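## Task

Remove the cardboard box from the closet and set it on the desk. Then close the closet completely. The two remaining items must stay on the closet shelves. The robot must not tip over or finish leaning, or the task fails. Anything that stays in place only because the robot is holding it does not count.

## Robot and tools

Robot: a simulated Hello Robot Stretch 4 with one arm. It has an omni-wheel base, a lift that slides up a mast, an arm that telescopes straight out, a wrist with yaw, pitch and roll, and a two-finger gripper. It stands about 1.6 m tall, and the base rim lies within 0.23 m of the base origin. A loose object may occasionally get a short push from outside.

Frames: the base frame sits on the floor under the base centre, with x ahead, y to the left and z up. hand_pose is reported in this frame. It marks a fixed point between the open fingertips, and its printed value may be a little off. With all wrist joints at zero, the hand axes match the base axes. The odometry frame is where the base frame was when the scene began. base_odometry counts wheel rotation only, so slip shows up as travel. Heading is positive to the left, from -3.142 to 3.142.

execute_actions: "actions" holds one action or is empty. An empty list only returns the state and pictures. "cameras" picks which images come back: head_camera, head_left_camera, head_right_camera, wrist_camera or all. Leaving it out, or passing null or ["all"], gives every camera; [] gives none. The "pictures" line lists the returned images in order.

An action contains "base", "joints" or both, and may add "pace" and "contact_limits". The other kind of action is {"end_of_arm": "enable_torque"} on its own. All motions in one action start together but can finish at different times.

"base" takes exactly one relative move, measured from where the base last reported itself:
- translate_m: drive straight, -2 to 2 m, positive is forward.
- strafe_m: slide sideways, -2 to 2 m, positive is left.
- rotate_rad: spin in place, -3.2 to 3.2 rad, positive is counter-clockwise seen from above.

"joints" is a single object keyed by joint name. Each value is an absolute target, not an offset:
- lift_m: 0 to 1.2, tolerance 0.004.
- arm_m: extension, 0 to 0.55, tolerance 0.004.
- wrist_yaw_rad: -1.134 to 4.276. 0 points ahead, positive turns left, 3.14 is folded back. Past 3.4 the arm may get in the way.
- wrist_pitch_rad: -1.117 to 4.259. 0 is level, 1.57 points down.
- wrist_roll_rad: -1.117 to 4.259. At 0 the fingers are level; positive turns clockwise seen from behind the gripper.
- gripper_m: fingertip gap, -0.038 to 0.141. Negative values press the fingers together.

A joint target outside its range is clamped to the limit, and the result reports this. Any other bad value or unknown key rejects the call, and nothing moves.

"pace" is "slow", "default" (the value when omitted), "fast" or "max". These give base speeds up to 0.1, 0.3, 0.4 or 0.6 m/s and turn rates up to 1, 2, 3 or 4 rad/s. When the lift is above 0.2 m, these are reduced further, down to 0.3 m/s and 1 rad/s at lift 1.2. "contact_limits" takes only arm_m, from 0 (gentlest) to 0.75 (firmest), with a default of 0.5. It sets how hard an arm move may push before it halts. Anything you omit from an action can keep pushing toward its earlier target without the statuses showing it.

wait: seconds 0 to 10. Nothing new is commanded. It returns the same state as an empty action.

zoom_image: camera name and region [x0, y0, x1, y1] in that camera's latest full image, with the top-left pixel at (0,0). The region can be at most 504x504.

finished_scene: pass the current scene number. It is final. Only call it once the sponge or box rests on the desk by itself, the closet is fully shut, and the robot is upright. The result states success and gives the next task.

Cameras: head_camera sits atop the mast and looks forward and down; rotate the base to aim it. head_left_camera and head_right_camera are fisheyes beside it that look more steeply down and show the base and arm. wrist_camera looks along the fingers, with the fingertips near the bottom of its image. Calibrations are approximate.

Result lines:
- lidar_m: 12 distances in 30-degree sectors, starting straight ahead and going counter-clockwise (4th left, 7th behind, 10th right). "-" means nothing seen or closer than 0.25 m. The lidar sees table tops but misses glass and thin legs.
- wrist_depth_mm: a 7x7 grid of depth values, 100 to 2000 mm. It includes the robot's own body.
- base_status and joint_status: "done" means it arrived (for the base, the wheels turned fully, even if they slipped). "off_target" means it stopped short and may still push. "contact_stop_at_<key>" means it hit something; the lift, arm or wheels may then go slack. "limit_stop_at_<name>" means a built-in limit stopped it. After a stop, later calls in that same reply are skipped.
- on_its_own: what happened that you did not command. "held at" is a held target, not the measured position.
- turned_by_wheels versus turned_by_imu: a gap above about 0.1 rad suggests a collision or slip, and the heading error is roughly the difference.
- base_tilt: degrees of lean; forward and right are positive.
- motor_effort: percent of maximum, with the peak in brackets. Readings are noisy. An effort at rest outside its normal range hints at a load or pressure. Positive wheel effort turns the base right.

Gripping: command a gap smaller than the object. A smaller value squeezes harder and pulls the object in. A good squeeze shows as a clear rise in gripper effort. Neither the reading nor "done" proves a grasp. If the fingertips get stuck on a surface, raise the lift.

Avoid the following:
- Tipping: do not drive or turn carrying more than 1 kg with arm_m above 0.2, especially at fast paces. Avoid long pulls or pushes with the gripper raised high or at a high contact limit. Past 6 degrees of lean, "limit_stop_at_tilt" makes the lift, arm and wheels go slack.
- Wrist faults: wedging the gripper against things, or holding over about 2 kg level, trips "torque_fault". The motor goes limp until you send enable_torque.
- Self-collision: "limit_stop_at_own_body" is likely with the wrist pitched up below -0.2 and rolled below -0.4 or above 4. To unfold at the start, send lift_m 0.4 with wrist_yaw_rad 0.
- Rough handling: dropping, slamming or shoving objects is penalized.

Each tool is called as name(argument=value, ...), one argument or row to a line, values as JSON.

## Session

execute_actions(
  actions=[],
)

Scene clock: 0.00 s.
base_odometry: x=+0.000 y=+0.000 heading=+0.000 (m, m, rad; odometry frame)
turned_by_wheels: +0.000 (rad since the last result)
turned_by_imu: +0.000 (rad since the last result)
base_tilt: forward=-0.6 right=+0.3 (deg)
lidar_m: 2.98 1.77 1.75 1.29 1.12 1.10 1.30 1.48 1.45 1.72 2.62 2.60
base_status: not commanded
joint_positions: lift_m=+0.149 arm_m=+0.001 wrist_yaw_rad=+3.073 wrist_pitch_rad=-0.010 wrist_roll_rad=-0.010 gripper_m=+0.057
joint_status: not commanded
motor_effort: lift_m=+20 arm_m=-1 wrist_yaw_rad=-1 wrist_pitch_rad=-6 wrist_roll_rad=+0 gripper_m=-4 wheel_0=-1 wheel_1=-1 wheel_2=+0 (%)
hand_pose: x=-0.1097 y=+0.1069 z=+0.3297 quat_wxyz=(+0.034, +0.005, -0.005, +0.999) (m; base frame)
wrist_depth_mm: 135 138 1863 1499 1255 1078 960 / - 137 1808 1499 1281 1078 960 / 105 136 289 1499 1281 1098 960 / 117 136 1661 1499 1281 1098 976 / 1921 - 1863 1499 1281 1098 960 / 1464 1464 208 1430 211 1078 960 / 946 917 854 539 854 878 904
pictures: head_camera, head_left_camera, head_right_camera, wrist_camera
camera_calibration (this result's frames):
wrist_camera: T_world_to_cam=[[0.100763, 0.994888, -0.00665026, -0.0941712], [-0.0265656, -0.00399144, -0.999639, 0.383504], [-0.994556, 0.100903, 0.0260276, 0.0960303], [0, 0, 0, 1]] pos_world=[0.115184, 0.0855308, 0.38024]
Images, in order (width x height): head_camera 420x560, head_left_camera 420x672, head_right_camera 420x672, wrist_camera 616x392.

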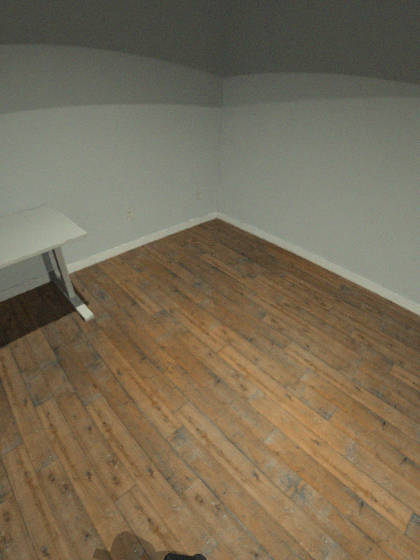

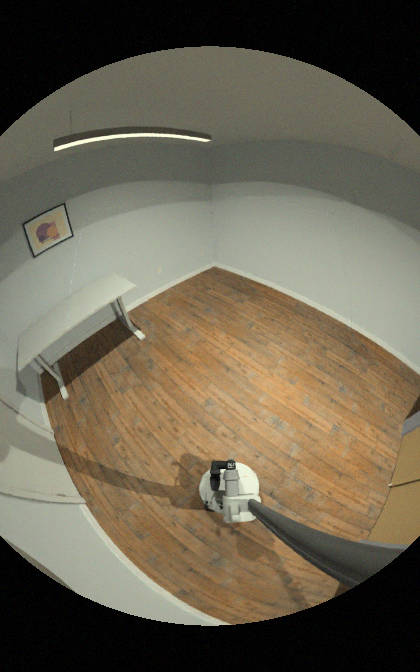

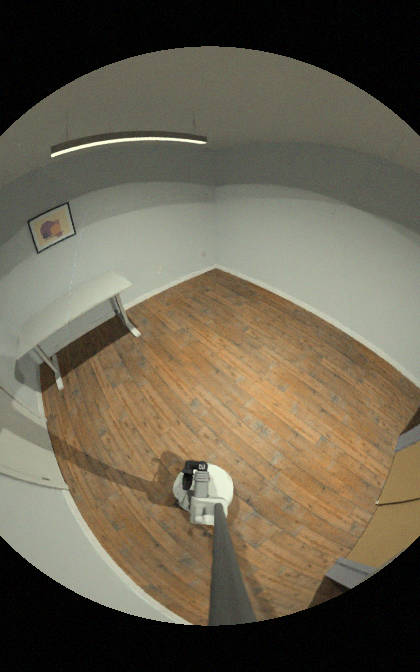

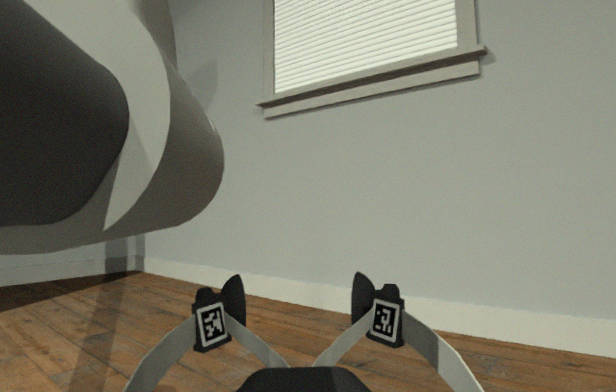

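execute_actions(
  actions=[
    {"base":{"rotate_rad":-2.34},"joints":{"lift_m":0.81,"wrist_yaw_rad":0,"gripper_m":-0.005},"pace":"max"},
  ],
  cameras=["head_camera","head_left_camera","wrist_camera"],
)

Scene clock: 8.97 s.
base_odometry: x=+0.000 y=+0.000 heading=-2.340 (m, m, rad; odometry frame)
turned_by_wheels: -2.340 (rad since the last result)
turned_by_imu: -2.358 (rad since the last result)
base_tilt: forward=-0.6 right=+0.3 (deg)
lidar_m: 1.45 1.58 2.09 2.61 2.70 1.85 1.76 1.59 1.16 1.09 1.11 1.65
base_status: done
joint_positions: lift_m=+0.810 arm_m=+0.001 wrist_yaw_rad=+0.000 wrist_pitch_rad=-0.010 wrist_roll_rad=-0.010 gripper_m=-0.005
joint_status: all done
motor_effort: lift_m=+22(25) arm_m=-1(1) wrist_yaw_rad=-3(7) wrist_pitch_rad=-6(7) wrist_roll_rad=+0(0) gripper_m=-4(5) wheel_0=+1(9) wheel_1=+0(14) wheel_2=-1(12) (%)
hand_pose: x=+0.4607 y=-0.0873 z=+0.9910 quat_wxyz=(+1.000, -0.005, -0.005, +0.000) (m; base frame)
wrist_depth_mm: 1255 1308 1308 1983 1983 - 1464 / 1255 1308 1281 1983 1983 - 1499 / 1255 1281 1308 1983 1983 1983 1499 / 1281 1281 1281 1983 - - 1499 / 1281 1281 1308 1983 - 1983 1499 / 1229 1281 1281 200 1983 1983 1499 / 1205 1281 178 185 167 1983 1464
pictures: head_camera, head_left_camera, wrist_camera
camera_calibration (this result's frames):
wrist_camera: T_world_to_cam=[[-0.0320718, -0.999463, -0.00665042, -0.0669022], [0.0263218, 0.00580693, -0.999637, 1.03542], [0.999139, -0.0322352, 0.0261214, -0.264552], [0, 0, 0, 1]] pos_world=[0.234924, -0.0814068, 1.04151]
Images, in order (width x height): head_camera 420x560, head_left_camera 420x672, wrist_camera 616x392.

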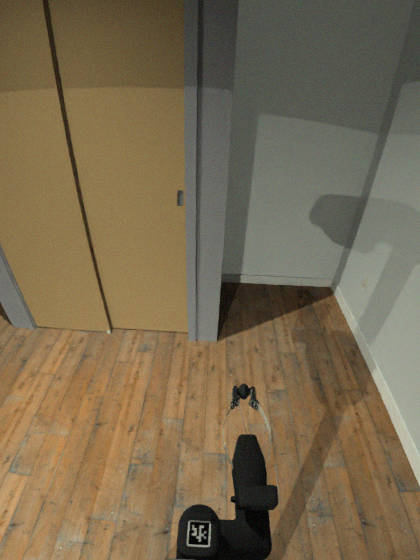

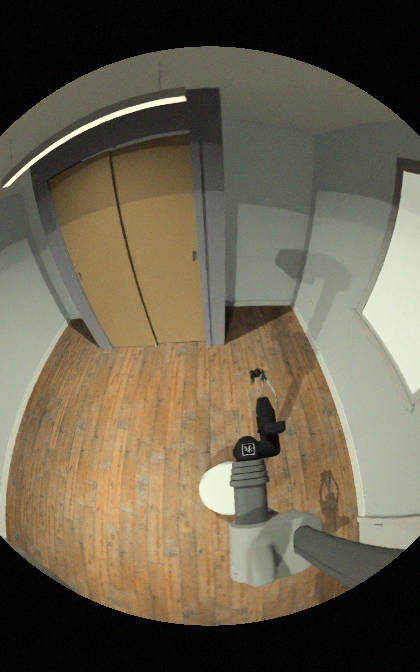

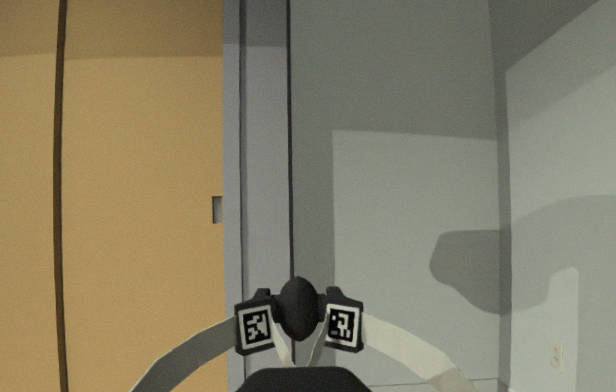

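execute_actions(
  actions=[
    {"base":{"translate_m":0.62},"joints":{"lift_m":0.855,"wrist_roll_rad":1.57},"pace":"max"},
  ],
  cameras=[],
)

execute_actions(
  actions=[
    {"base":{"strafe_m":0.28},"joints":{"arm_m":0.25},"pace":"max"},
  ],
  cameras=["head_camera","wrist_camera"],
)

Scene clock: 25.10 s.
base_odometry: x=-0.431 y=-0.446 heading=-2.340 (m, m, rad; odometry frame)
turned_by_wheels: +0.000 (rad since the last result)
turned_by_imu: -0.003 (rad since the last result)
base_tilt: forward=-0.6 right=+0.3 (deg)
lidar_m: 0.81 0.93 1.21 2.63 2.70 3.30 3.20 1.61 1.09 1.08 1.12 1.58
base_status: done
joint_positions: lift_m=+0.855 arm_m=+0.001 wrist_yaw_rad=+0.000 wrist_pitch_rad=-0.010 wrist_roll_rad=+1.570 gripper_m=-0.005
joint_status: all done
motor_effort: lift_m=+22(25) arm_m=-1(1) wrist_yaw_rad=-1(2) wrist_pitch_rad=-6(6) wrist_roll_rad=+1(6) gripper_m=-8(6) wheel_0=+2(8) wheel_1=+2(10) wheel_2=+0(13) (%)
hand_pose: x=+0.4607 y=-0.0874 z=+1.0360 quat_wxyz=(+0.707, +0.707, -0.004, +0.004) (m; base frame)
wrist_depth_mm: 1336 1336 1336 1366 1397 1397 1397 / 1336 1336 1366 1397 1336 1430 1397 / 1308 1336 1366 1366 1397 1397 1397 / 1336 1308 1366 1366 1366 1397 1397 / 798 798 768 741 699 661 634 / 597 597 603 200 615 627 627 / 585 591 178 184 174 609 615
pictures: none
No camera images: the call's "cameras" was empty. Leave "cameras" out to get every camera's image.

Scene clock: 27.07 s.
base_odometry: x=-0.230 y=-0.640 heading=-2.340 (m, m, rad; odometry frame)
turned_by_wheels: +0.000 (rad since the last result)
turned_by_imu: -0.001 (rad since the last result)
base_tilt: forward=-0.6 right=+0.3 (deg)
lidar_m: 0.81 0.94 1.21 2.33 2.41 3.31 3.22 1.98 1.42 1.37 1.43 0.89
base_status: done
joint_positions: lift_m=+0.855 arm_m=+0.249 wrist_yaw_rad=+0.000 wrist_pitch_rad=-0.010 wrist_roll_rad=+1.570 gripper_m=-0.005
joint_status: all done
motor_effort: lift_m=+22(22) arm_m=+4(5) wrist_yaw_rad=+0(2) wrist_pitch_rad=-6(6) wrist_roll_rad=+1(1) gripper_m=-7(6) wheel_0=+1(12) wheel_1=-2(11) wheel_2=-1(2) (%)
hand_pose: x=+0.7086 y=-0.0873 z=+1.0360 quat_wxyz=(+0.707, +0.707, -0.004, +0.004) (m; base frame)
wrist_depth_mm: 359 359 366 366 370 375 377 / 355 359 362 366 370 375 377 / 353 357 364 366 370 370 375 / 340 342 347 349 353 357 359 / 415 415 421 436 430 433 439 / 413 415 418 200 430 433 436 / 413 415 178 184 175 430 439
pictures: head_camera, wrist_camera
camera_calibration (this result's frames):
wrist_camera: T_world_to_cam=[[-0.0222615, 0.0158975, -0.999626, 1.05177], [0.0155084, 0.999759, 0.0155542, 0.116619], [0.999632, -0.0151563, -0.0225027, -0.4619], [0, 0, 0, 1]] pos_world=[0.483336, -0.140313, 1.03917]
Images, in order (width x height): head_camera 420x560, wrist_camera 616x392.

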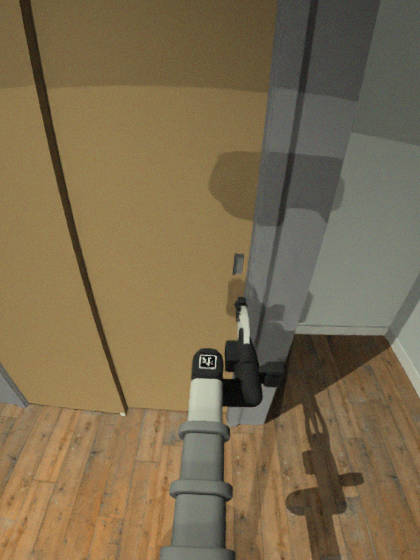

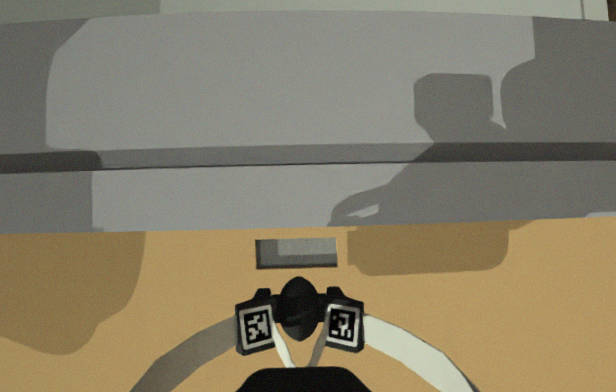

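execute_actions(
  actions=[
    {"joints":{"arm_m":0.42},"contact_limits":{"arm_m":0.15},"pace":"fast"},
  ],
  cameras=["wrist_camera"],
)

Scene clock: 33.90 s.
base_odometry: x=-0.230 y=-0.640 heading=-2.340 (m, m, rad; odometry frame)
turned_by_wheels: +0.000 (rad since the last result)
turned_by_imu: +0.000 (rad since the last result)
base_tilt: forward=-0.5 right=+0.3 (deg)
lidar_m: 0.82 0.92 1.25 2.33 2.43 3.31 3.22 1.98 1.44 1.37 1.43 0.86
base_status: not commanded
joint_positions: lift_m=+0.855 arm_m=+0.419 wrist_yaw_rad=+0.000 wrist_pitch_rad=-0.010 wrist_roll_rad=+1.570 gripper_m=-0.005
joint_status: all done
motor_effort: lift_m=+22(22) arm_m=+4(5) wrist_yaw_rad=-3(1) wrist_pitch_rad=-6(6) wrist_roll_rad=+1(1) gripper_m=-6(8) wheel_0=+1(1) wheel_1=-2(2) wheel_2=-1(1) (%)
contact_limits: arm_m 0.15
hand_pose: x=+0.8786 y=-0.0874 z=+1.0360 quat_wxyz=(+0.707, +0.707, -0.004, +0.004) (m; base frame)
wrist_depth_mm: 190 191 193 195 196 198 201 / 189 190 193 194 196 198 200 / 175 176 179 180 181 184 185 / 175 176 177 179 180 182 184 / 187 189 191 254 257 260 263 / 247 250 251 201 257 260 262 / 247 249 178 184 175 258 260
pictures: wrist_camera
camera_calibration (this result's frames):
wrist_camera: T_world_to_cam=[[-0.0222449, 0.0159031, -0.999626, 1.05555], [0.0156319, 0.999757, 0.0155573, 0.113907], [0.99963, -0.01528, -0.0224881, -0.631855], [0, 0, 0, 1]] pos_world=[0.653321, -0.14032, 1.03917]
Images, in order (width x height): wrist_camera 616x392.

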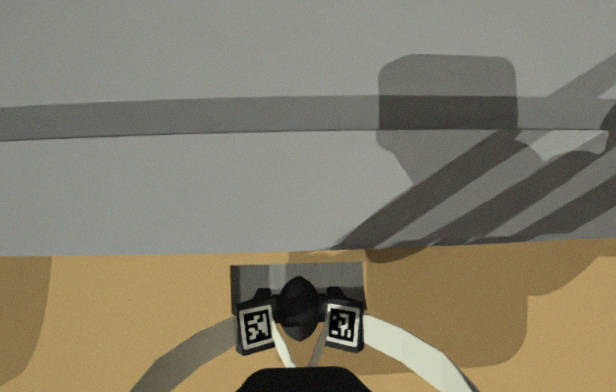

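execute_actions(
  actions=[
    {"joints":{"arm_m":0.457},"contact_limits":{"arm_m":0.12}},
  ],
  cameras=["wrist_camera"],
)

execute_actions(
  actions=[
    {"base":{"strafe_m":0.2},"pace":"slow"},
  ],
  cameras=["head_camera","wrist_camera"],
)

Scene clock: 48.07 s.
base_odometry: x=-0.230 y=-0.640 heading=-2.340 (m, m, rad; odometry frame)
turned_by_wheels: +0.000 (rad since the last result)
turned_by_imu: +0.000 (rad since the last result)
base_tilt: forward=-0.6 right=+0.3 (deg)
lidar_m: 0.82 0.94 1.23 2.34 2.42 3.28 3.20 1.99 1.44 1.36 1.40 0.88
base_status: not commanded
joint_positions: lift_m=+0.855 arm_m=+0.456 wrist_yaw_rad=-0.003 wrist_pitch_rad=-0.010 wrist_roll_rad=+1.570 gripper_m=-0.005
joint_status: all done
motor_effort: lift_m=+22(22) arm_m=+6(8) wrist_yaw_rad=+8(9) wrist_pitch_rad=-6(6) wrist_roll_rad=+1(1) gripper_m=-5(6) wheel_0=+1(1) wheel_1=-2(2) wheel_2=-2(2) (%)
contact_limits: arm_m 0.12
hand_pose: x=+0.9150 y=-0.0884 z=+1.0360 quat_wxyz=(+0.707, +0.707, -0.005, +0.002) (m; base frame)
wrist_depth_mm: 154 156 157 159 160 163 - / 154 155 157 158 160 162 163 / 140 141 143 144 145 147 148 / 139 141 142 143 145 146 147 / 139 140 142 144 145 146 194 / 213 216 217 199 223 224 227 / 213 214 176 202 175 224 225
pictures: wrist_camera
camera_calibration (this result's frames):
wrist_camera: T_world_to_cam=[[-0.0221888, 0.0159818, -0.999626, 1.05633], [0.0191782, 0.999695, 0.0155572, 0.11111], [0.99957, -0.0188258, -0.0224885, -0.668517], [0, 0, 0, 1]] pos_world=[0.689538, -0.140544, 1.03917]
Images, in order (width x height): wrist_camera 616x392.

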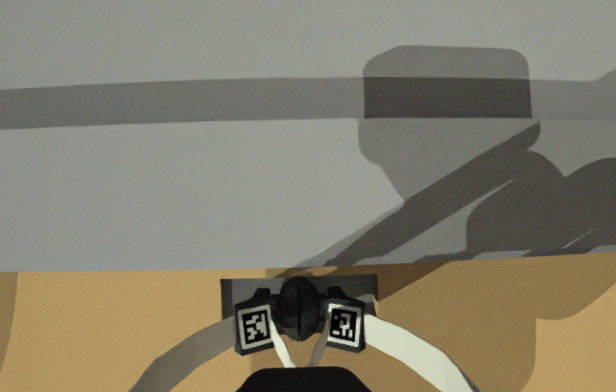

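Scene clock: 51.23 s.
base_odometry: x=-0.086 y=-0.779 heading=-2.340 (m, m, rad; odometry frame)
turned_by_wheels: +0.000 (rad since the last result)
turned_by_imu: -0.002 (rad since the last result)
base_tilt: forward=-0.6 right=+0.4 (deg)
lidar_m: 0.90 0.90 1.21 2.13 2.22 3.02 3.21 2.27 1.60 1.56 1.66 0.88
base_status: done
joint_positions: lift_m=+0.855 arm_m=+0.456 wrist_yaw_rad=-0.006 wrist_pitch_rad=-0.010 wrist_roll_rad=+1.570 gripper_m=-0.005
joint_status: not commanded
on_its_own: wrist_yaw_rad is at rest, and its effort (+16) is outside its rest range (-13 to +13)
motor_effort: lift_m=+22(22) arm_m=+6(6) wrist_yaw_rad=+16(22) wrist_pitch_rad=-5(6) wrist_roll_rad=+1(1) gripper_m=-7(7) wheel_0=-4(14) wheel_1=+3(5) wheel_2=-5(4) (%)
hand_pose: x=+0.9149 y=-0.0891 z=+1.0360 quat_wxyz=(+0.707, +0.707, -0.006, +0.002) (m; base frame)
wrist_depth_mm: 508 549 585 580 597 569 569 / 654 647 820 842 854 621 768 / 878 654 891 904 904 627 831 / 878 640 891 904 917 634 831 / 225 222 219 221 223 225 227 / 213 215 216 199 222 224 224 / 212 213 176 185 177 223 225
pictures: head_camera, wrist_camera
camera_calibration (this result's frames):
wrist_camera: T_world_to_cam=[[-0.0221492, 0.0160367, -0.999626, 1.05631], [0.0216463, 0.999645, 0.0155574, 0.109561], [0.99952, -0.0212936, -0.0224884, -0.668567], [0, 0, 0, 1]] pos_world=[0.689271, -0.140698, 1.03917]
Images, in order (width x height): head_camera 420x560, wrist_camera 616x392.

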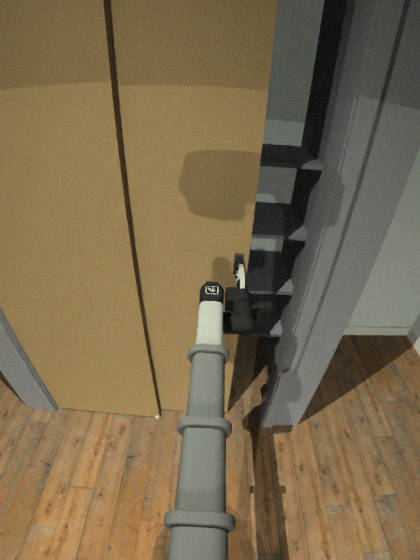

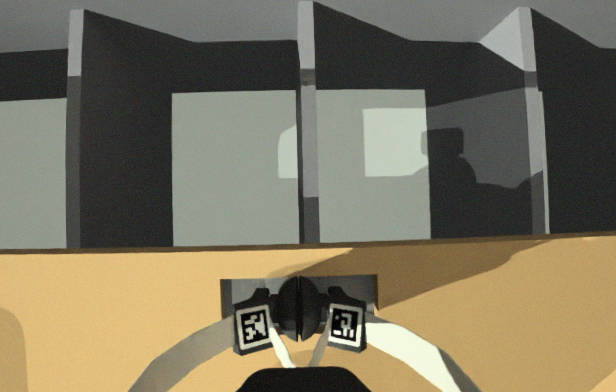

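execute_actions(
  actions=[
    {"base":{"strafe_m":0.2},"pace":"default"},
  ],
  cameras=["head_camera","wrist_camera"],
)

Scene clock: 57.43 s.
base_odometry: x=+0.057 y=-0.918 heading=-2.341 (m, m, rad; odometry frame)
turned_by_wheels: +0.000 (rad since the last result)
turned_by_imu: -0.002 (rad since the last result)
base_tilt: forward=-0.6 right=+0.3 (deg)
lidar_m: 0.86 0.89 1.19 1.93 1.99 2.73 3.21 2.50 1.84 1.77 1.89 0.97
base_status: done
joint_positions: lift_m=+0.855 arm_m=+0.456 wrist_yaw_rad=-0.005 wrist_pitch_rad=-0.010 wrist_roll_rad=+1.570 gripper_m=-0.005
joint_status: not commanded
on_its_own: wrist_yaw_rad is at rest, and its effort (+14) is outside its rest range (-13 to +13)
motor_effort: lift_m=+22(22) arm_m=+6(6) wrist_yaw_rad=+14(34) wrist_pitch_rad=-6(6) wrist_roll_rad=+0(1) gripper_m=-2(5) wheel_0=-1(21) wheel_1=+3(12) wheel_2=-7(8) (%)
hand_pose: x=+0.9149 y=-0.0889 z=+1.0360 quat_wxyz=(+0.707, +0.707, -0.006, +0.002) (m; base frame)
wrist_depth_mm: 878 647 904 904 917 609 842 / 878 647 904 891 917 615 809 / 878 647 891 917 904 627 820 / 866 647 891 891 904 634 820 / 229 226 219 220 222 224 225 / 212 214 216 201 220 223 224 / 211 213 177 196 219 222 224
pictures: head_camera, wrist_camera
camera_calibration (this result's frames):
wrist_camera: T_world_to_cam=[[-0.0221422, 0.0160209, -0.999626, 1.0563], [0.0209294, 0.99966, 0.0155578, 0.11001], [0.999536, -0.0205771, -0.0224699, -0.668599], [0, 0, 0, 1]] pos_world=[0.689375, -0.140653, 1.03917]
Images, in order (width x height): head_camera 420x560, wrist_camera 616x392.

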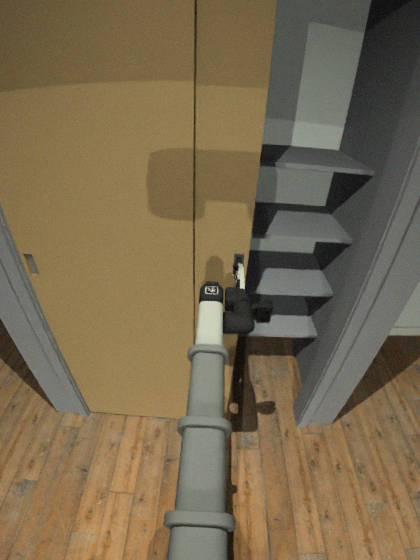

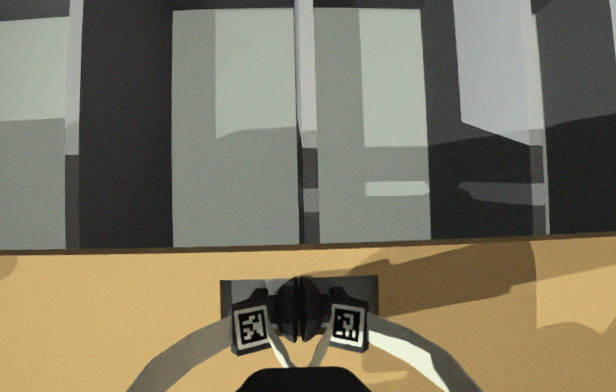

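zoom_image(
  camera="head_camera",
  region=[220, 130, 400, 360],
)

Region (220, 130, 400, 360) of head_camera's 420x560 image, scaled by 2.191, with more detail than that image has; it fills the left 394 columns of this view, and the rest is white.

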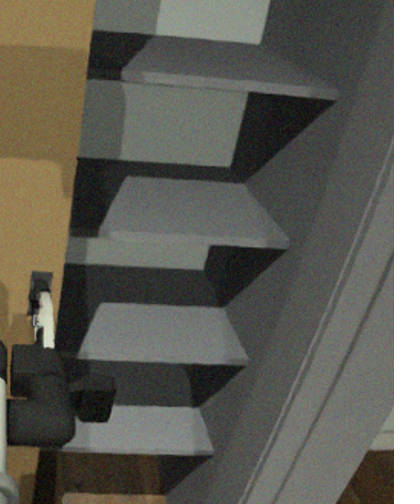

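execute_actions(
  actions=[
    {"base":{"strafe_m":0.04},"pace":"slow"},
  ],
  cameras=["head_right_camera","wrist_camera"],
)

zoom_image(
  camera="head_right_camera",
  region=[190, 190, 330, 370],
)

Scene clock: 79.53 s.
base_odometry: x=+0.086 y=-0.946 heading=-2.342 (m, m, rad; odometry frame)
turned_by_wheels: -0.001 (rad since the last result)
turned_by_imu: -0.001 (rad since the last result)
base_tilt: forward=-0.6 right=+0.3 (deg)
lidar_m: 0.86 0.88 1.20 1.89 1.99 2.69 2.76 2.49 1.94 1.78 1.92 1.01
base_status: done
joint_positions: lift_m=+0.855 arm_m=+0.456 wrist_yaw_rad=-0.009 wrist_pitch_rad=-0.010 wrist_roll_rad=+1.570 gripper_m=-0.005
joint_status: not commanded
on_its_own: wrist_yaw_rad is at rest, and its effort (+23) is outside its rest range (-13 to +13)
motor_effort: lift_m=+21(22) arm_m=+6(6) wrist_yaw_rad=+23(34) wrist_pitch_rad=-5(6) wrist_roll_rad=+0(1) gripper_m=-4(6) wheel_0=-6(13) wheel_1=+1(8) wheel_2=-7(8) (%)
hand_pose: x=+0.9146 y=-0.0899 z=+1.0360 quat_wxyz=(+0.707, +0.707, -0.007, +0.001) (m; base frame)
wrist_depth_mm: 891 654 904 904 917 609 866 / 878 654 891 904 917 621 809 / 878 654 904 891 904 627 831 / 866 640 891 904 891 634 842 / 226 220 217 220 222 224 226 / 212 214 215 201 221 223 224 / 211 212 179 195 218 222 223
pictures: head_right_camera, wrist_camera
camera_calibration (this result's frames):
wrist_camera: T_world_to_cam=[[-0.0220846, 0.0161001, -0.999626, 1.05627], [0.0245173, 0.999578, 0.0155577, 0.107761], [0.999455, -0.0241646, -0.02247, -0.66855], [0, 0, 0, 1]] pos_world=[0.688871, -0.140877, 1.03917]
Images, in order (width x height): head_right_camera 420x672, wrist_camera 616x392.

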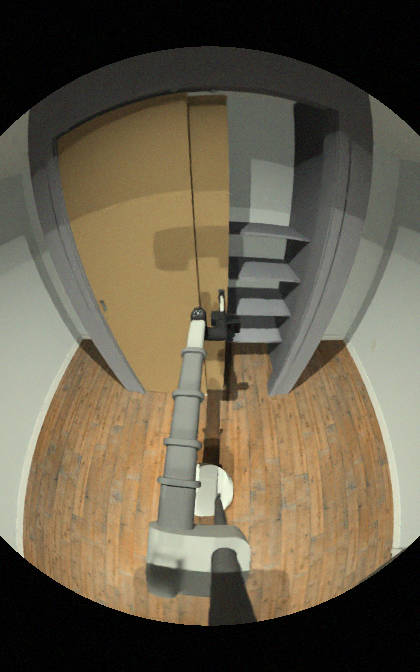

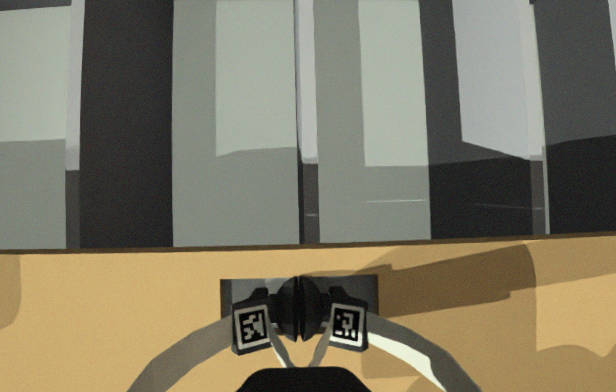

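Region (190, 190, 330, 370) of head_right_camera's 420x672 image, scaled by 2.800, with more detail than that image has.

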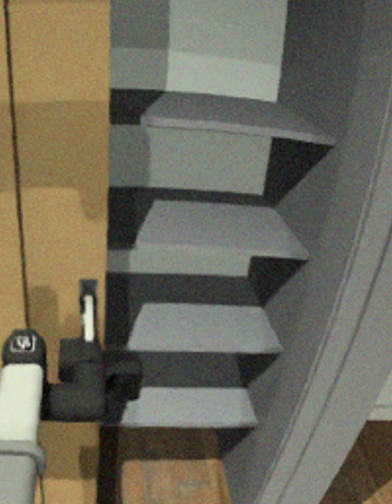

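Empty on this side. Close it and open the left door.

execute_actions(
  actions=[
    {"base":{"strafe_m":-0.40},"pace":"default"},
  ],
  cameras=["wrist_camera"],
)

Scene clock: 86.30 s.
base_odometry: x=-0.201 y=-0.667 heading=-2.342 (m, m, rad; odometry frame)
turned_by_wheels: +0.000 (rad since the last result)
turned_by_imu: +0.003 (rad since the last result)
base_tilt: forward=-0.5 right=+0.3 (deg)
lidar_m: 0.85 0.93 1.21 2.29 2.37 3.25 3.23 2.08 1.46 1.40 1.47 0.87
base_status: done
joint_positions: lift_m=+0.855 arm_m=+0.456 wrist_yaw_rad=-0.002 wrist_pitch_rad=-0.011 wrist_roll_rad=+1.570 gripper_m=-0.005
joint_status: not commanded
motor_effort: lift_m=+22(22) arm_m=+5(6) wrist_yaw_rad=+4(24) wrist_pitch_rad=-6(6) wrist_roll_rad=+1(1) gripper_m=-5(9) wheel_0=+0(25) wheel_1=+0(8) wheel_2=-1(6) (%)
hand_pose: x=+0.9153 y=-0.0879 z=+1.0361 quat_wxyz=(+0.707, +0.707, -0.004, +0.003) (m; base frame)
wrist_depth_mm: 140 142 143 144 146 147 - / 140 141 142 144 145 147 148 / 139 141 142 144 145 147 147 / 473 549 891 891 904 597 820 / 228 224 219 221 223 226 227 / 213 215 217 200 222 224 227 / 213 214 176 196 177 223 225
pictures: wrist_camera
camera_calibration (this result's frames):
wrist_camera: T_world_to_cam=[[-0.0221017, 0.0159465, -0.999629, 1.05628], [0.0175928, 0.999724, 0.0155591, 0.1121], [0.999601, -0.0172424, -0.0223761, -0.668789], [0, 0, 0, 1]] pos_world=[0.689896, -0.140444, 1.03918]
Images, in order (width x height): wrist_camera 616x392.

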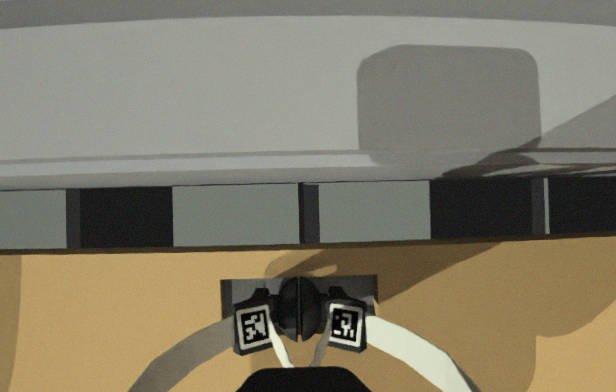

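execute_actions(
  actions=[
    {"base":{"strafe_m":-0.048},"pace":"slow"},
  ],
  cameras=["wrist_camera"],
)

execute_actions(
  actions=[
    {"joints":{"arm_m":0.28},"pace":"fast"},
  ],
  cameras=["head_camera","wrist_camera"],
)

Scene clock: 95.10 s.
base_odometry: x=-0.235 y=-0.634 heading=-2.341 (m, m, rad; odometry frame)
turned_by_wheels: +0.001 (rad since the last result)
turned_by_imu: +0.001 (rad since the last result)
base_tilt: forward=-0.5 right=+0.4 (deg)
lidar_m: 0.84 0.93 1.23 2.33 2.43 3.32 3.21 1.97 1.40 1.35 1.42 0.87
base_status: done
joint_positions: lift_m=+0.855 arm_m=+0.456 wrist_yaw_rad=+0.005 wrist_pitch_rad=-0.011 wrist_roll_rad=+1.570 gripper_m=-0.005
joint_status: not commanded
on_its_own: wrist_yaw_rad is at rest, and its effort (-15) is outside its rest range (-13 to +13)
motor_effort: lift_m=+22(21) arm_m=+5(5) wrist_yaw_rad=-15(18) wrist_pitch_rad=-6(6) wrist_roll_rad=+1(0) gripper_m=-3(6) wheel_0=+10(16) wheel_1=+1(6) wheel_2=+0(1) (%)
hand_pose: x=+0.9159 y=-0.0860 z=+1.0361 quat_wxyz=(+0.707, +0.707, -0.002, +0.005) (m; base frame)
wrist_depth_mm: 152 153 155 156 158 159 - / 152 153 154 156 157 159 160 / 138 139 140 142 143 145 146 / 138 139 140 141 143 144 145 / 138 139 140 142 143 144 185 / 213 215 216 200 221 224 226 / 213 215 177 194 177 224 225
pictures: wrist_camera
camera_calibration (this result's frames):
wrist_camera: T_world_to_cam=[[-0.0222148, 0.0157947, -0.999628, 1.05635], [0.0107363, 0.999821, 0.0155591, 0.116398], [0.999696, -0.0103867, -0.0223804, -0.668865], [0, 0, 0, 1]] pos_world=[0.690878, -0.140009, 1.03918]
Images, in order (width x height): wrist_camera 616x392.

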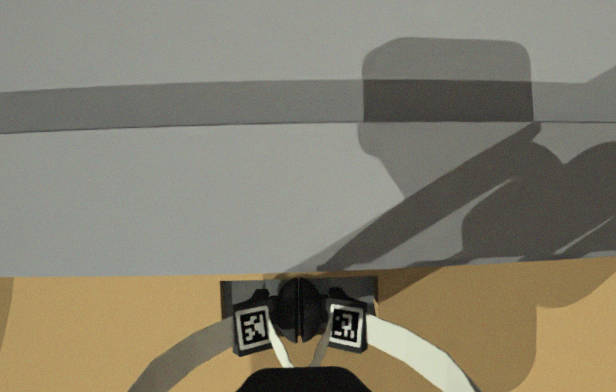

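Scene clock: 96.47 s.
base_odometry: x=-0.235 y=-0.634 heading=-2.342 (m, m, rad; odometry frame)
turned_by_wheels: -0.001 (rad since the last result)
turned_by_imu: -0.001 (rad since the last result)
base_tilt: forward=-0.6 right=+0.3 (deg)
lidar_m: 0.84 0.95 1.20 2.32 2.44 3.28 3.23 2.00 1.45 1.35 1.40 0.87
base_status: not commanded
joint_positions: lift_m=+0.855 arm_m=+0.281 wrist_yaw_rad=+0.000 wrist_pitch_rad=-0.010 wrist_roll_rad=+1.570 gripper_m=-0.005
joint_status: all done
motor_effort: lift_m=+22(22) arm_m=-5(6) wrist_yaw_rad=+0(20) wrist_pitch_rad=-6(7) wrist_roll_rad=+1(1) gripper_m=-7(6) wheel_0=+2(11) wheel_1=+1(1) wheel_2=+0(0) (%)
hand_pose: x=+0.7402 y=-0.0875 z=+1.0360 quat_wxyz=(+0.707, +0.707, -0.004, +0.004) (m; base frame)
wrist_depth_mm: 325 329 332 336 340 343 343 / 325 329 332 334 340 342 343 / 325 327 330 334 336 340 343 / 309 314 315 320 322 324 327 / 382 384 389 404 397 402 404 / 379 384 387 200 394 399 402 / 379 382 178 185 174 397 404
pictures: head_camera, wrist_camera
camera_calibration (this result's frames):
wrist_camera: T_world_to_cam=[[-0.0224608, 0.0159088, -0.999621, 1.05256], [0.0158902, 0.999753, 0.0155538, 0.115957], [0.999621, -0.0155349, -0.0227081, -0.493266], [0, 0, 0, 1]] pos_world=[0.514878, -0.140337, 1.03916]
Images, in order (width x height): head_camera 420x560, wrist_camera 616x392.

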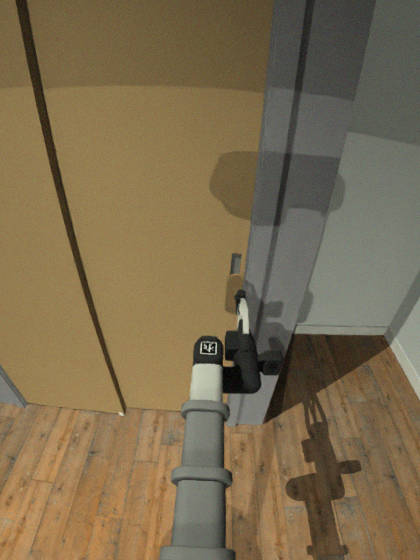

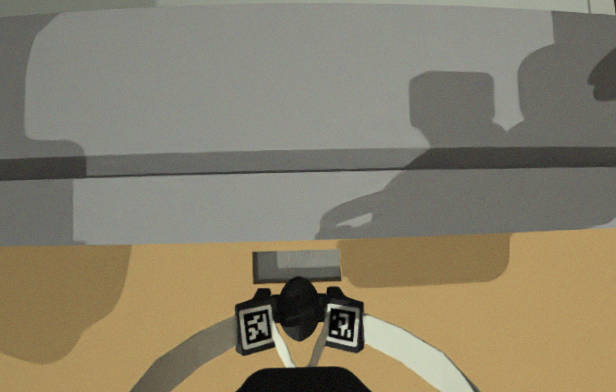

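execute_actions(
  actions=[
    {"base":{"strafe_m":1.135},"pace":"max"},
  ],
  cameras=["head_camera","wrist_camera"],
)

Scene clock: 107.67 s.
base_odometry: x=+0.579 y=-1.425 heading=-2.342 (m, m, rad; odometry frame)
turned_by_wheels: +0.000 (rad since the last result)
turned_by_imu: -0.002 (rad since the last result)
base_tilt: forward=-0.5 right=+0.3 (deg)
lidar_m: 0.82 1.63 1.26 1.20 1.27 1.73 3.21 2.55 2.67 2.50 1.28 0.88
base_status: done
joint_positions: lift_m=+0.855 arm_m=+0.281 wrist_yaw_rad=+0.000 wrist_pitch_rad=-0.010 wrist_roll_rad=+1.570 gripper_m=-0.005
joint_status: not commanded
motor_effort: lift_m=+22(22) arm_m=-4(5) wrist_yaw_rad=+0(0) wrist_pitch_rad=-7(7) wrist_roll_rad=+1(1) gripper_m=-6(6) wheel_0=+0(13) wheel_1=-1(12) wheel_2=+0(1) (%)
hand_pose: x=+0.7402 y=-0.0875 z=+1.0360 quat_wxyz=(+0.707, +0.707, -0.004, +0.004) (m; base frame)
wrist_depth_mm: 336 340 343 345 349 351 355 / 334 338 340 345 347 349 355 / 332 338 338 343 347 351 355 / 332 336 338 342 345 347 351 / 332 334 340 353 343 347 351 / 315 317 317 200 315 317 317 / 300 303 178 185 175 315 325
pictures: head_camera, wrist_camera
camera_calibration (this result's frames):
wrist_camera: T_world_to_cam=[[-0.022461, 0.0159088, -0.999621, 1.05256], [0.0158899, 0.999753, 0.0155538, 0.115958], [0.999621, -0.0155345, -0.0227082, -0.493261], [0, 0, 0, 1]] pos_world=[0.514873, -0.140337, 1.03916]
Images, in order (width x height): head_camera 420x560, wrist_camera 616x392.

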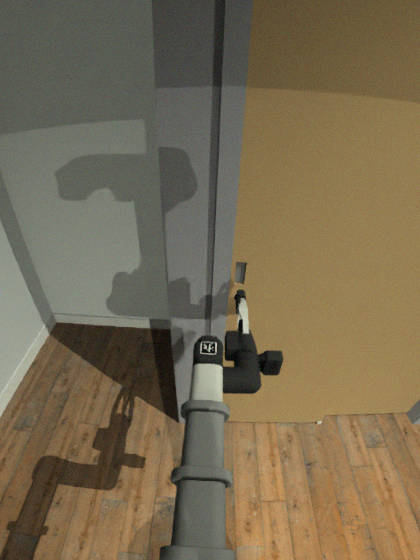

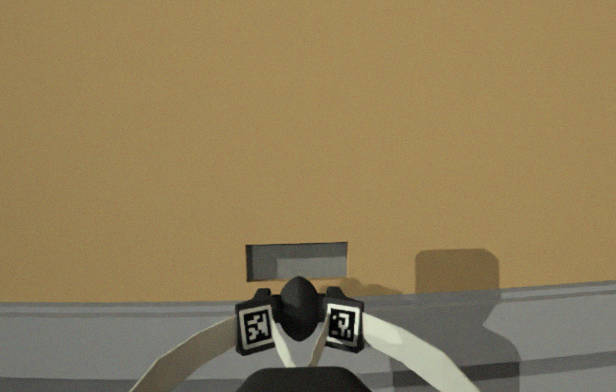

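execute_actions(
  actions=[
    {"base":{"strafe_m":-0.005},"joints":{"arm_m":0.406},"contact_limits":{"arm_m":0.12}},
  ],
  cameras=["wrist_camera"],
)

execute_actions(
  actions=[
    {"base":{"strafe_m":-0.42},"pace":"default"},
  ],
  cameras=["head_camera","head_left_camera","wrist_camera"],
)

Scene clock: 115.87 s.
base_odometry: x=+0.575 y=-1.421 heading=-2.342 (m, m, rad; odometry frame)
turned_by_wheels: +0.000 (rad since the last result)
turned_by_imu: +0.000 (rad since the last result)
base_tilt: forward=-0.6 right=+0.4 (deg)
lidar_m: 0.81 1.63 1.27 1.21 1.25 1.72 3.24 2.56 2.66 2.48 1.28 0.88
base_status: done
joint_positions: lift_m=+0.855 arm_m=+0.405 wrist_yaw_rad=-0.003 wrist_pitch_rad=-0.010 wrist_roll_rad=+1.570 gripper_m=-0.005
joint_status: all done
motor_effort: lift_m=+21(22) arm_m=+8(7) wrist_yaw_rad=+9(11) wrist_pitch_rad=-6(6) wrist_roll_rad=+1(1) gripper_m=-7(7) wheel_0=-2(4) wheel_1=+3(11) wheel_2=-2(2) (%)
contact_limits: arm_m 0.12
hand_pose: x=+0.8636 y=-0.0884 z=+1.0360 quat_wxyz=(+0.707, +0.707, -0.005, +0.002) (m; base frame)
wrist_depth_mm: 216 218 220 223 225 227 229 / 215 218 220 222 224 226 229 / 214 216 219 222 224 226 228 / 215 216 218 220 223 225 227 / 213 216 217 219 222 224 225 / 212 214 216 202 221 224 225 / 211 213 177 185 177 205 211
pictures: wrist_camera
camera_calibration (this result's frames):
wrist_camera: T_world_to_cam=[[-0.0222343, 0.0159821, -0.999625, 1.05522], [0.0191779, 0.999695, 0.0155567, 0.112097], [0.999569, -0.0188248, -0.022534, -0.617094], [0, 0, 0, 1]] pos_world=[0.63814, -0.140544, 1.03917]
Images, in order (width x height): wrist_camera 616x392.

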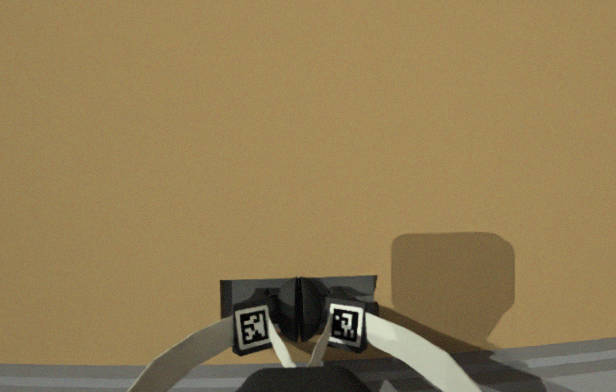

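Scene clock: 118.60 s.
base_odometry: x=+0.274 y=-1.129 heading=-2.342 (m, m, rad; odometry frame)
turned_by_wheels: +0.000 (rad since the last result)
turned_by_imu: +0.002 (rad since the last result)
base_tilt: forward=-0.6 right=+0.3 (deg)
lidar_m: 0.87 0.88 1.70 1.61 1.69 2.31 3.22 2.53 2.21 2.06 1.18 0.89
base_status: done
joint_positions: lift_m=+0.855 arm_m=+0.405 wrist_yaw_rad=-0.002 wrist_pitch_rad=-0.010 wrist_roll_rad=+1.570 gripper_m=-0.005
joint_status: not commanded
motor_effort: lift_m=+22(22) arm_m=+5(8) wrist_yaw_rad=+6(14) wrist_pitch_rad=-6(6) wrist_roll_rad=+1(1) gripper_m=-6(5) wheel_0=-2(19) wheel_1=-1(7) wheel_2=-2(3) (%)
hand_pose: x=+0.8643 y=-0.0881 z=+1.0361 quat_wxyz=(+0.707, +0.707, -0.004, +0.003) (m; base frame)
wrist_depth_mm: 217 219 221 224 226 229 230 / 216 219 221 224 225 227 229 / 216 218 220 222 224 226 229 / 215 216 219 221 224 226 228 / 213 216 219 220 224 225 227 / 213 216 217 200 222 224 225 / 559 214 176 202 175 554 866
pictures: head_camera, head_left_camera, wrist_camera
camera_calibration (this result's frames):
wrist_camera: T_world_to_cam=[[-0.0221461, 0.0159553, -0.999627, 1.05518], [0.0179824, 0.999717, 0.0155584, 0.112772], [0.999593, -0.0176311, -0.0224268, -0.617793], [0, 0, 0, 1]] pos_world=[0.638882, -0.140469, 1.03918]
Images, in order (width x height): head_camera 420x560, head_left_camera 420x672, wrist_camera 616x392.

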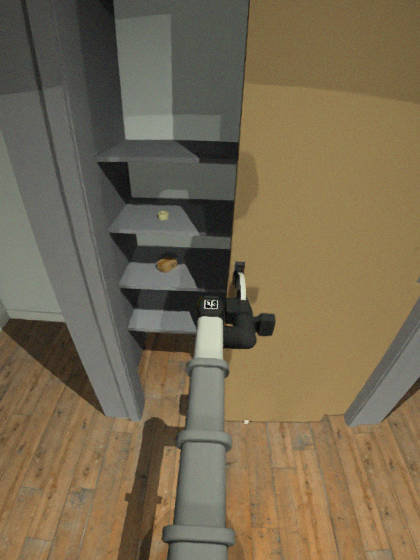

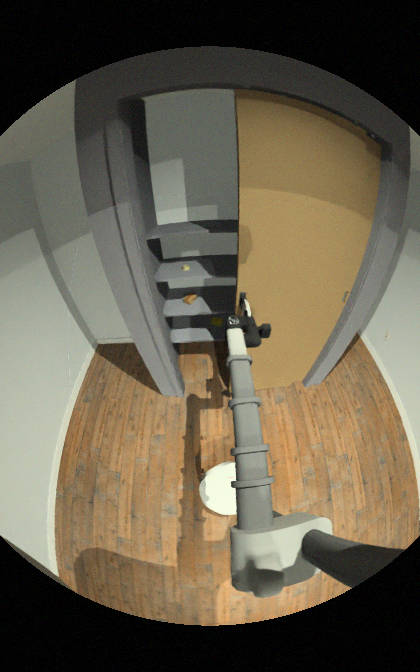

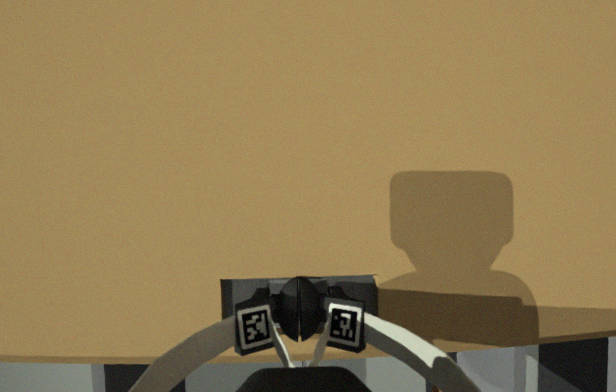

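zoom_image(
  camera="head_camera",
  region=[110, 190, 240, 340],
)

Region (110, 190, 240, 340) of head_camera's 420x560 image, scaled by 3.360, with more detail than that image has; it fills the left 437 columns of this view, and the rest is white.

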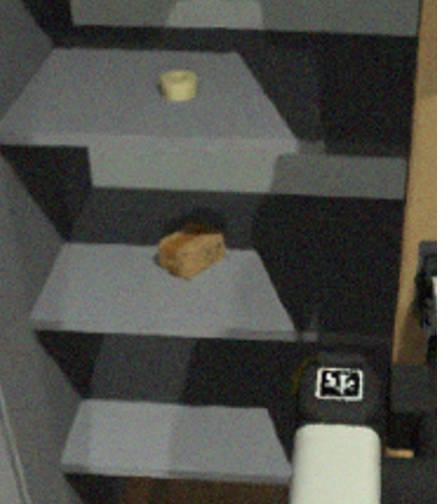

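execute_actions(
  actions=[
    {"base":{"strafe_m":-0.03},"pace":"slow"},
  ],
  cameras=[],
)

execute_actions(
  actions=[
    {"joints":{"arm_m":0.33},"pace":"fast"},
  ],
  cameras=[],
)

execute_actions(
  actions=[
    {"base":{"rotate_rad":0.26},"joints":{"arm_m":0.2,"lift_m":0.68,"wrist_roll_rad":0,"wrist_pitch_rad":0.2,"gripper_m":0.141},"pace":"fast"},
  ],
  cameras=["head_camera","wrist_camera"],
)

Scene clock: 154.27 s.
base_odometry: x=+0.253 y=-1.108 heading=-2.342 (m, m, rad; odometry frame)
turned_by_wheels: +0.000 (rad since the last result)
turned_by_imu: +0.000 (rad since the last result)
base_tilt: forward=-0.6 right=+0.4 (deg)
lidar_m: 0.84 0.91 1.73 1.64 1.75 2.37 3.23 2.52 2.17 2.04 1.18 0.87
base_status: done
joint_positions: lift_m=+0.855 arm_m=+0.405 wrist_yaw_rad=-0.002 wrist_pitch_rad=-0.010 wrist_roll_rad=+1.570 gripper_m=-0.005
joint_status: not commanded
motor_effort: lift_m=+22(22) arm_m=+5(5) wrist_yaw_rad=+5(14) wrist_pitch_rad=-6(6) wrist_roll_rad=+1(1) gripper_m=-4(10) wheel_0=+1(12) wheel_1=-3(4) wheel_2=+0(1) (%)
hand_pose: x=+0.8643 y=-0.0880 z=+1.0361 quat_wxyz=(+0.707, +0.707, -0.004, +0.003) (m; base frame)
wrist_depth_mm: 217 220 221 224 226 229 230 / 216 219 220 224 225 228 229 / 216 218 220 222 224 226 229 / 216 216 220 221 224 226 228 / 214 217 219 220 224 225 228 / 213 216 218 200 223 224 226 / 559 215 176 202 174 559 866
pictures: none
No camera images: the call's "cameras" was empty. Leave "cameras" out to get every camera's image.

Scene clock: 155.27 s.
base_odometry: x=+0.253 y=-1.108 heading=-2.342 (m, m, rad; odometry frame)
turned_by_wheels: +0.000 (rad since the last result)
turned_by_imu: +0.000 (rad since the last result)
base_tilt: forward=-0.5 right=+0.3 (deg)
lidar_m: 0.84 0.91 1.74 1.65 1.72 2.36 3.23 2.51 2.17 2.03 1.19 0.85
base_status: not commanded
joint_positions: lift_m=+0.855 arm_m=+0.331 wrist_yaw_rad=+0.000 wrist_pitch_rad=-0.010 wrist_roll_rad=+1.570 gripper_m=-0.005
joint_status: all done
motor_effort: lift_m=+22(22) arm_m=-5(2) wrist_yaw_rad=+0(4) wrist_pitch_rad=-7(6) wrist_roll_rad=+1(1) gripper_m=-4(6) wheel_0=+1(1) wheel_1=-2(3) wheel_2=+0(0) (%)
hand_pose: x=+0.7902 y=-0.0874 z=+1.0360 quat_wxyz=(+0.707, +0.707, -0.004, +0.004) (m; base frame)
wrist_depth_mm: 286 290 293 294 297 301 304 / 287 290 291 294 297 300 303 / 287 289 290 294 296 298 301 / 285 287 290 293 296 298 300 / 285 286 290 294 294 297 300 / 283 287 287 200 293 298 820 / 991 640 178 184 174 683 891
pictures: none
No camera images: the call's "cameras" was empty. Leave "cameras" out to get every camera's image.

Scene clock: 157.67 s.
base_odometry: x=+0.253 y=-1.108 heading=-2.083 (m, m, rad; odometry frame)
turned_by_wheels: +0.260 (rad since the last result)
turned_by_imu: +0.262 (rad since the last result)
base_tilt: forward=-0.5 right=+0.4 (deg)
lidar_m: 0.90 0.97 1.66 1.67 1.94 3.19 3.17 2.45 2.04 2.05 1.00 0.84
base_status: done
joint_positions: lift_m=+0.680 arm_m=+0.201 wrist_yaw_rad=+0.000 wrist_pitch_rad=+0.202 wrist_roll_rad=+0.000 gripper_m=+0.141
joint_status: all done
motor_effort: lift_m=+16(20) arm_m=-4(5) wrist_yaw_rad=-1(3) wrist_pitch_rad=-6(6) wrist_roll_rad=-1(5) gripper_m=+0(6) wheel_0=-1(7) wheel_1=-4(7) wheel_2=+0(8) (%)
hand_pose: x=+0.6543 y=-0.0874 z=+0.8006 quat_wxyz=(+0.995, +0.000, +0.101, +0.000) (m; base frame)
wrist_depth_mm: 433 521 991 1098 1042 640 340 / 442 525 878 1078 1042 661 347 / 455 535 1025 1138 1098 392 357 / 469 535 891 904 960 387 366 / 500 539 1025 1205 1160 392 377 / 525 207 976 1042 960 392 387 / 549 512 904 150 820 407 397
pictures: head_camera, wrist_camera
camera_calibration (this result's frames):
wrist_camera: T_world_to_cam=[[-0.0353705, -0.999322, -0.010213, -0.0570695], [-0.185182, 0.0165962, -0.982564, 0.965613], [0.982068, -0.0328626, -0.185643, -0.272367], [0, 0, 0, 1]] pos_world=[0.444277, -0.082007, 0.897631]
Images, in order (width x height): head_camera 420x560, wrist_camera 616x392.

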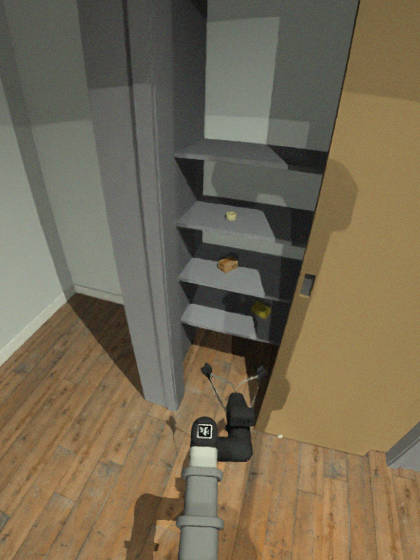

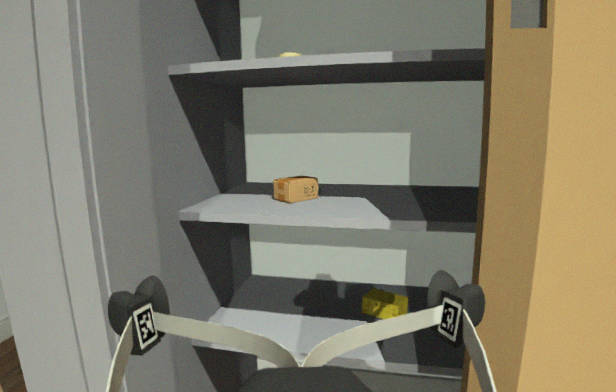

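execute_actions(
  actions=[
    {"base":{"translate_m":0.42},"joints":{"arm_m":0.25},"pace":"fast"},
  ],
  cameras=["head_camera","wrist_camera"],
)

Scene clock: 173.73 s.
base_odometry: x=+0.047 y=-1.474 heading=-2.082 (m, m, rad; odometry frame)
turned_by_wheels: +0.000 (rad since the last result)
turned_by_imu: -0.002 (rad since the last result)
base_tilt: forward=-0.6 right=+0.4 (deg)
lidar_m: 0.59 0.51 1.54 1.55 1.81 3.12 3.59 2.56 2.15 0.99 0.51 0.48
base_status: done
joint_positions: lift_m=+0.680 arm_m=+0.249 wrist_yaw_rad=+0.000 wrist_pitch_rad=+0.202 wrist_roll_rad=+0.000 gripper_m=+0.141
joint_status: all done
motor_effort: lift_m=+16(16) arm_m=+4(6) wrist_yaw_rad=-1(0) wrist_pitch_rad=-6(6) wrist_roll_rad=+0(1) gripper_m=+0(2) wheel_0=+2(7) wheel_1=+2(8) wheel_2=+2(12) (%)
hand_pose: x=+0.7027 y=-0.0874 z=+0.8005 quat_wxyz=(+0.995, +0.000, +0.101, +0.000) (m; base frame)
wrist_depth_mm: 357 404 427 439 445 436 424 / 377 496 683 668 634 603 574 / 382 500 707 683 654 621 597 / 384 504 723 707 668 634 609 / 387 480 564 459 554 539 530 / 368 207 394 392 382 336 370 / 382 394 324 150 297 287 298
pictures: head_camera, wrist_camera
camera_calibration (this result's frames):
wrist_camera: T_world_to_cam=[[-0.0353808, -0.999322, -0.0101989, -0.0553643], [-0.185167, 0.0165837, -0.982567, 0.974564], [0.98207, -0.0328755, -0.185628, -0.319949], [0, 0, 0, 1]] pos_world=[0.492711, -0.0820072, 0.897618]
Images, in order (width x height): head_camera 420x560, wrist_camera 616x392.

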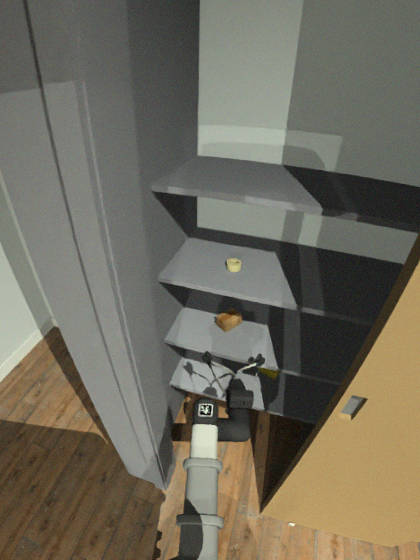

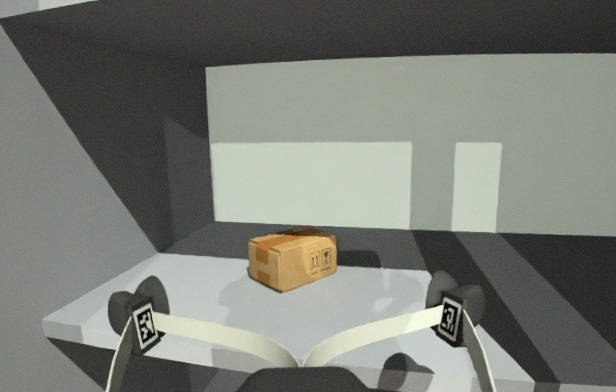

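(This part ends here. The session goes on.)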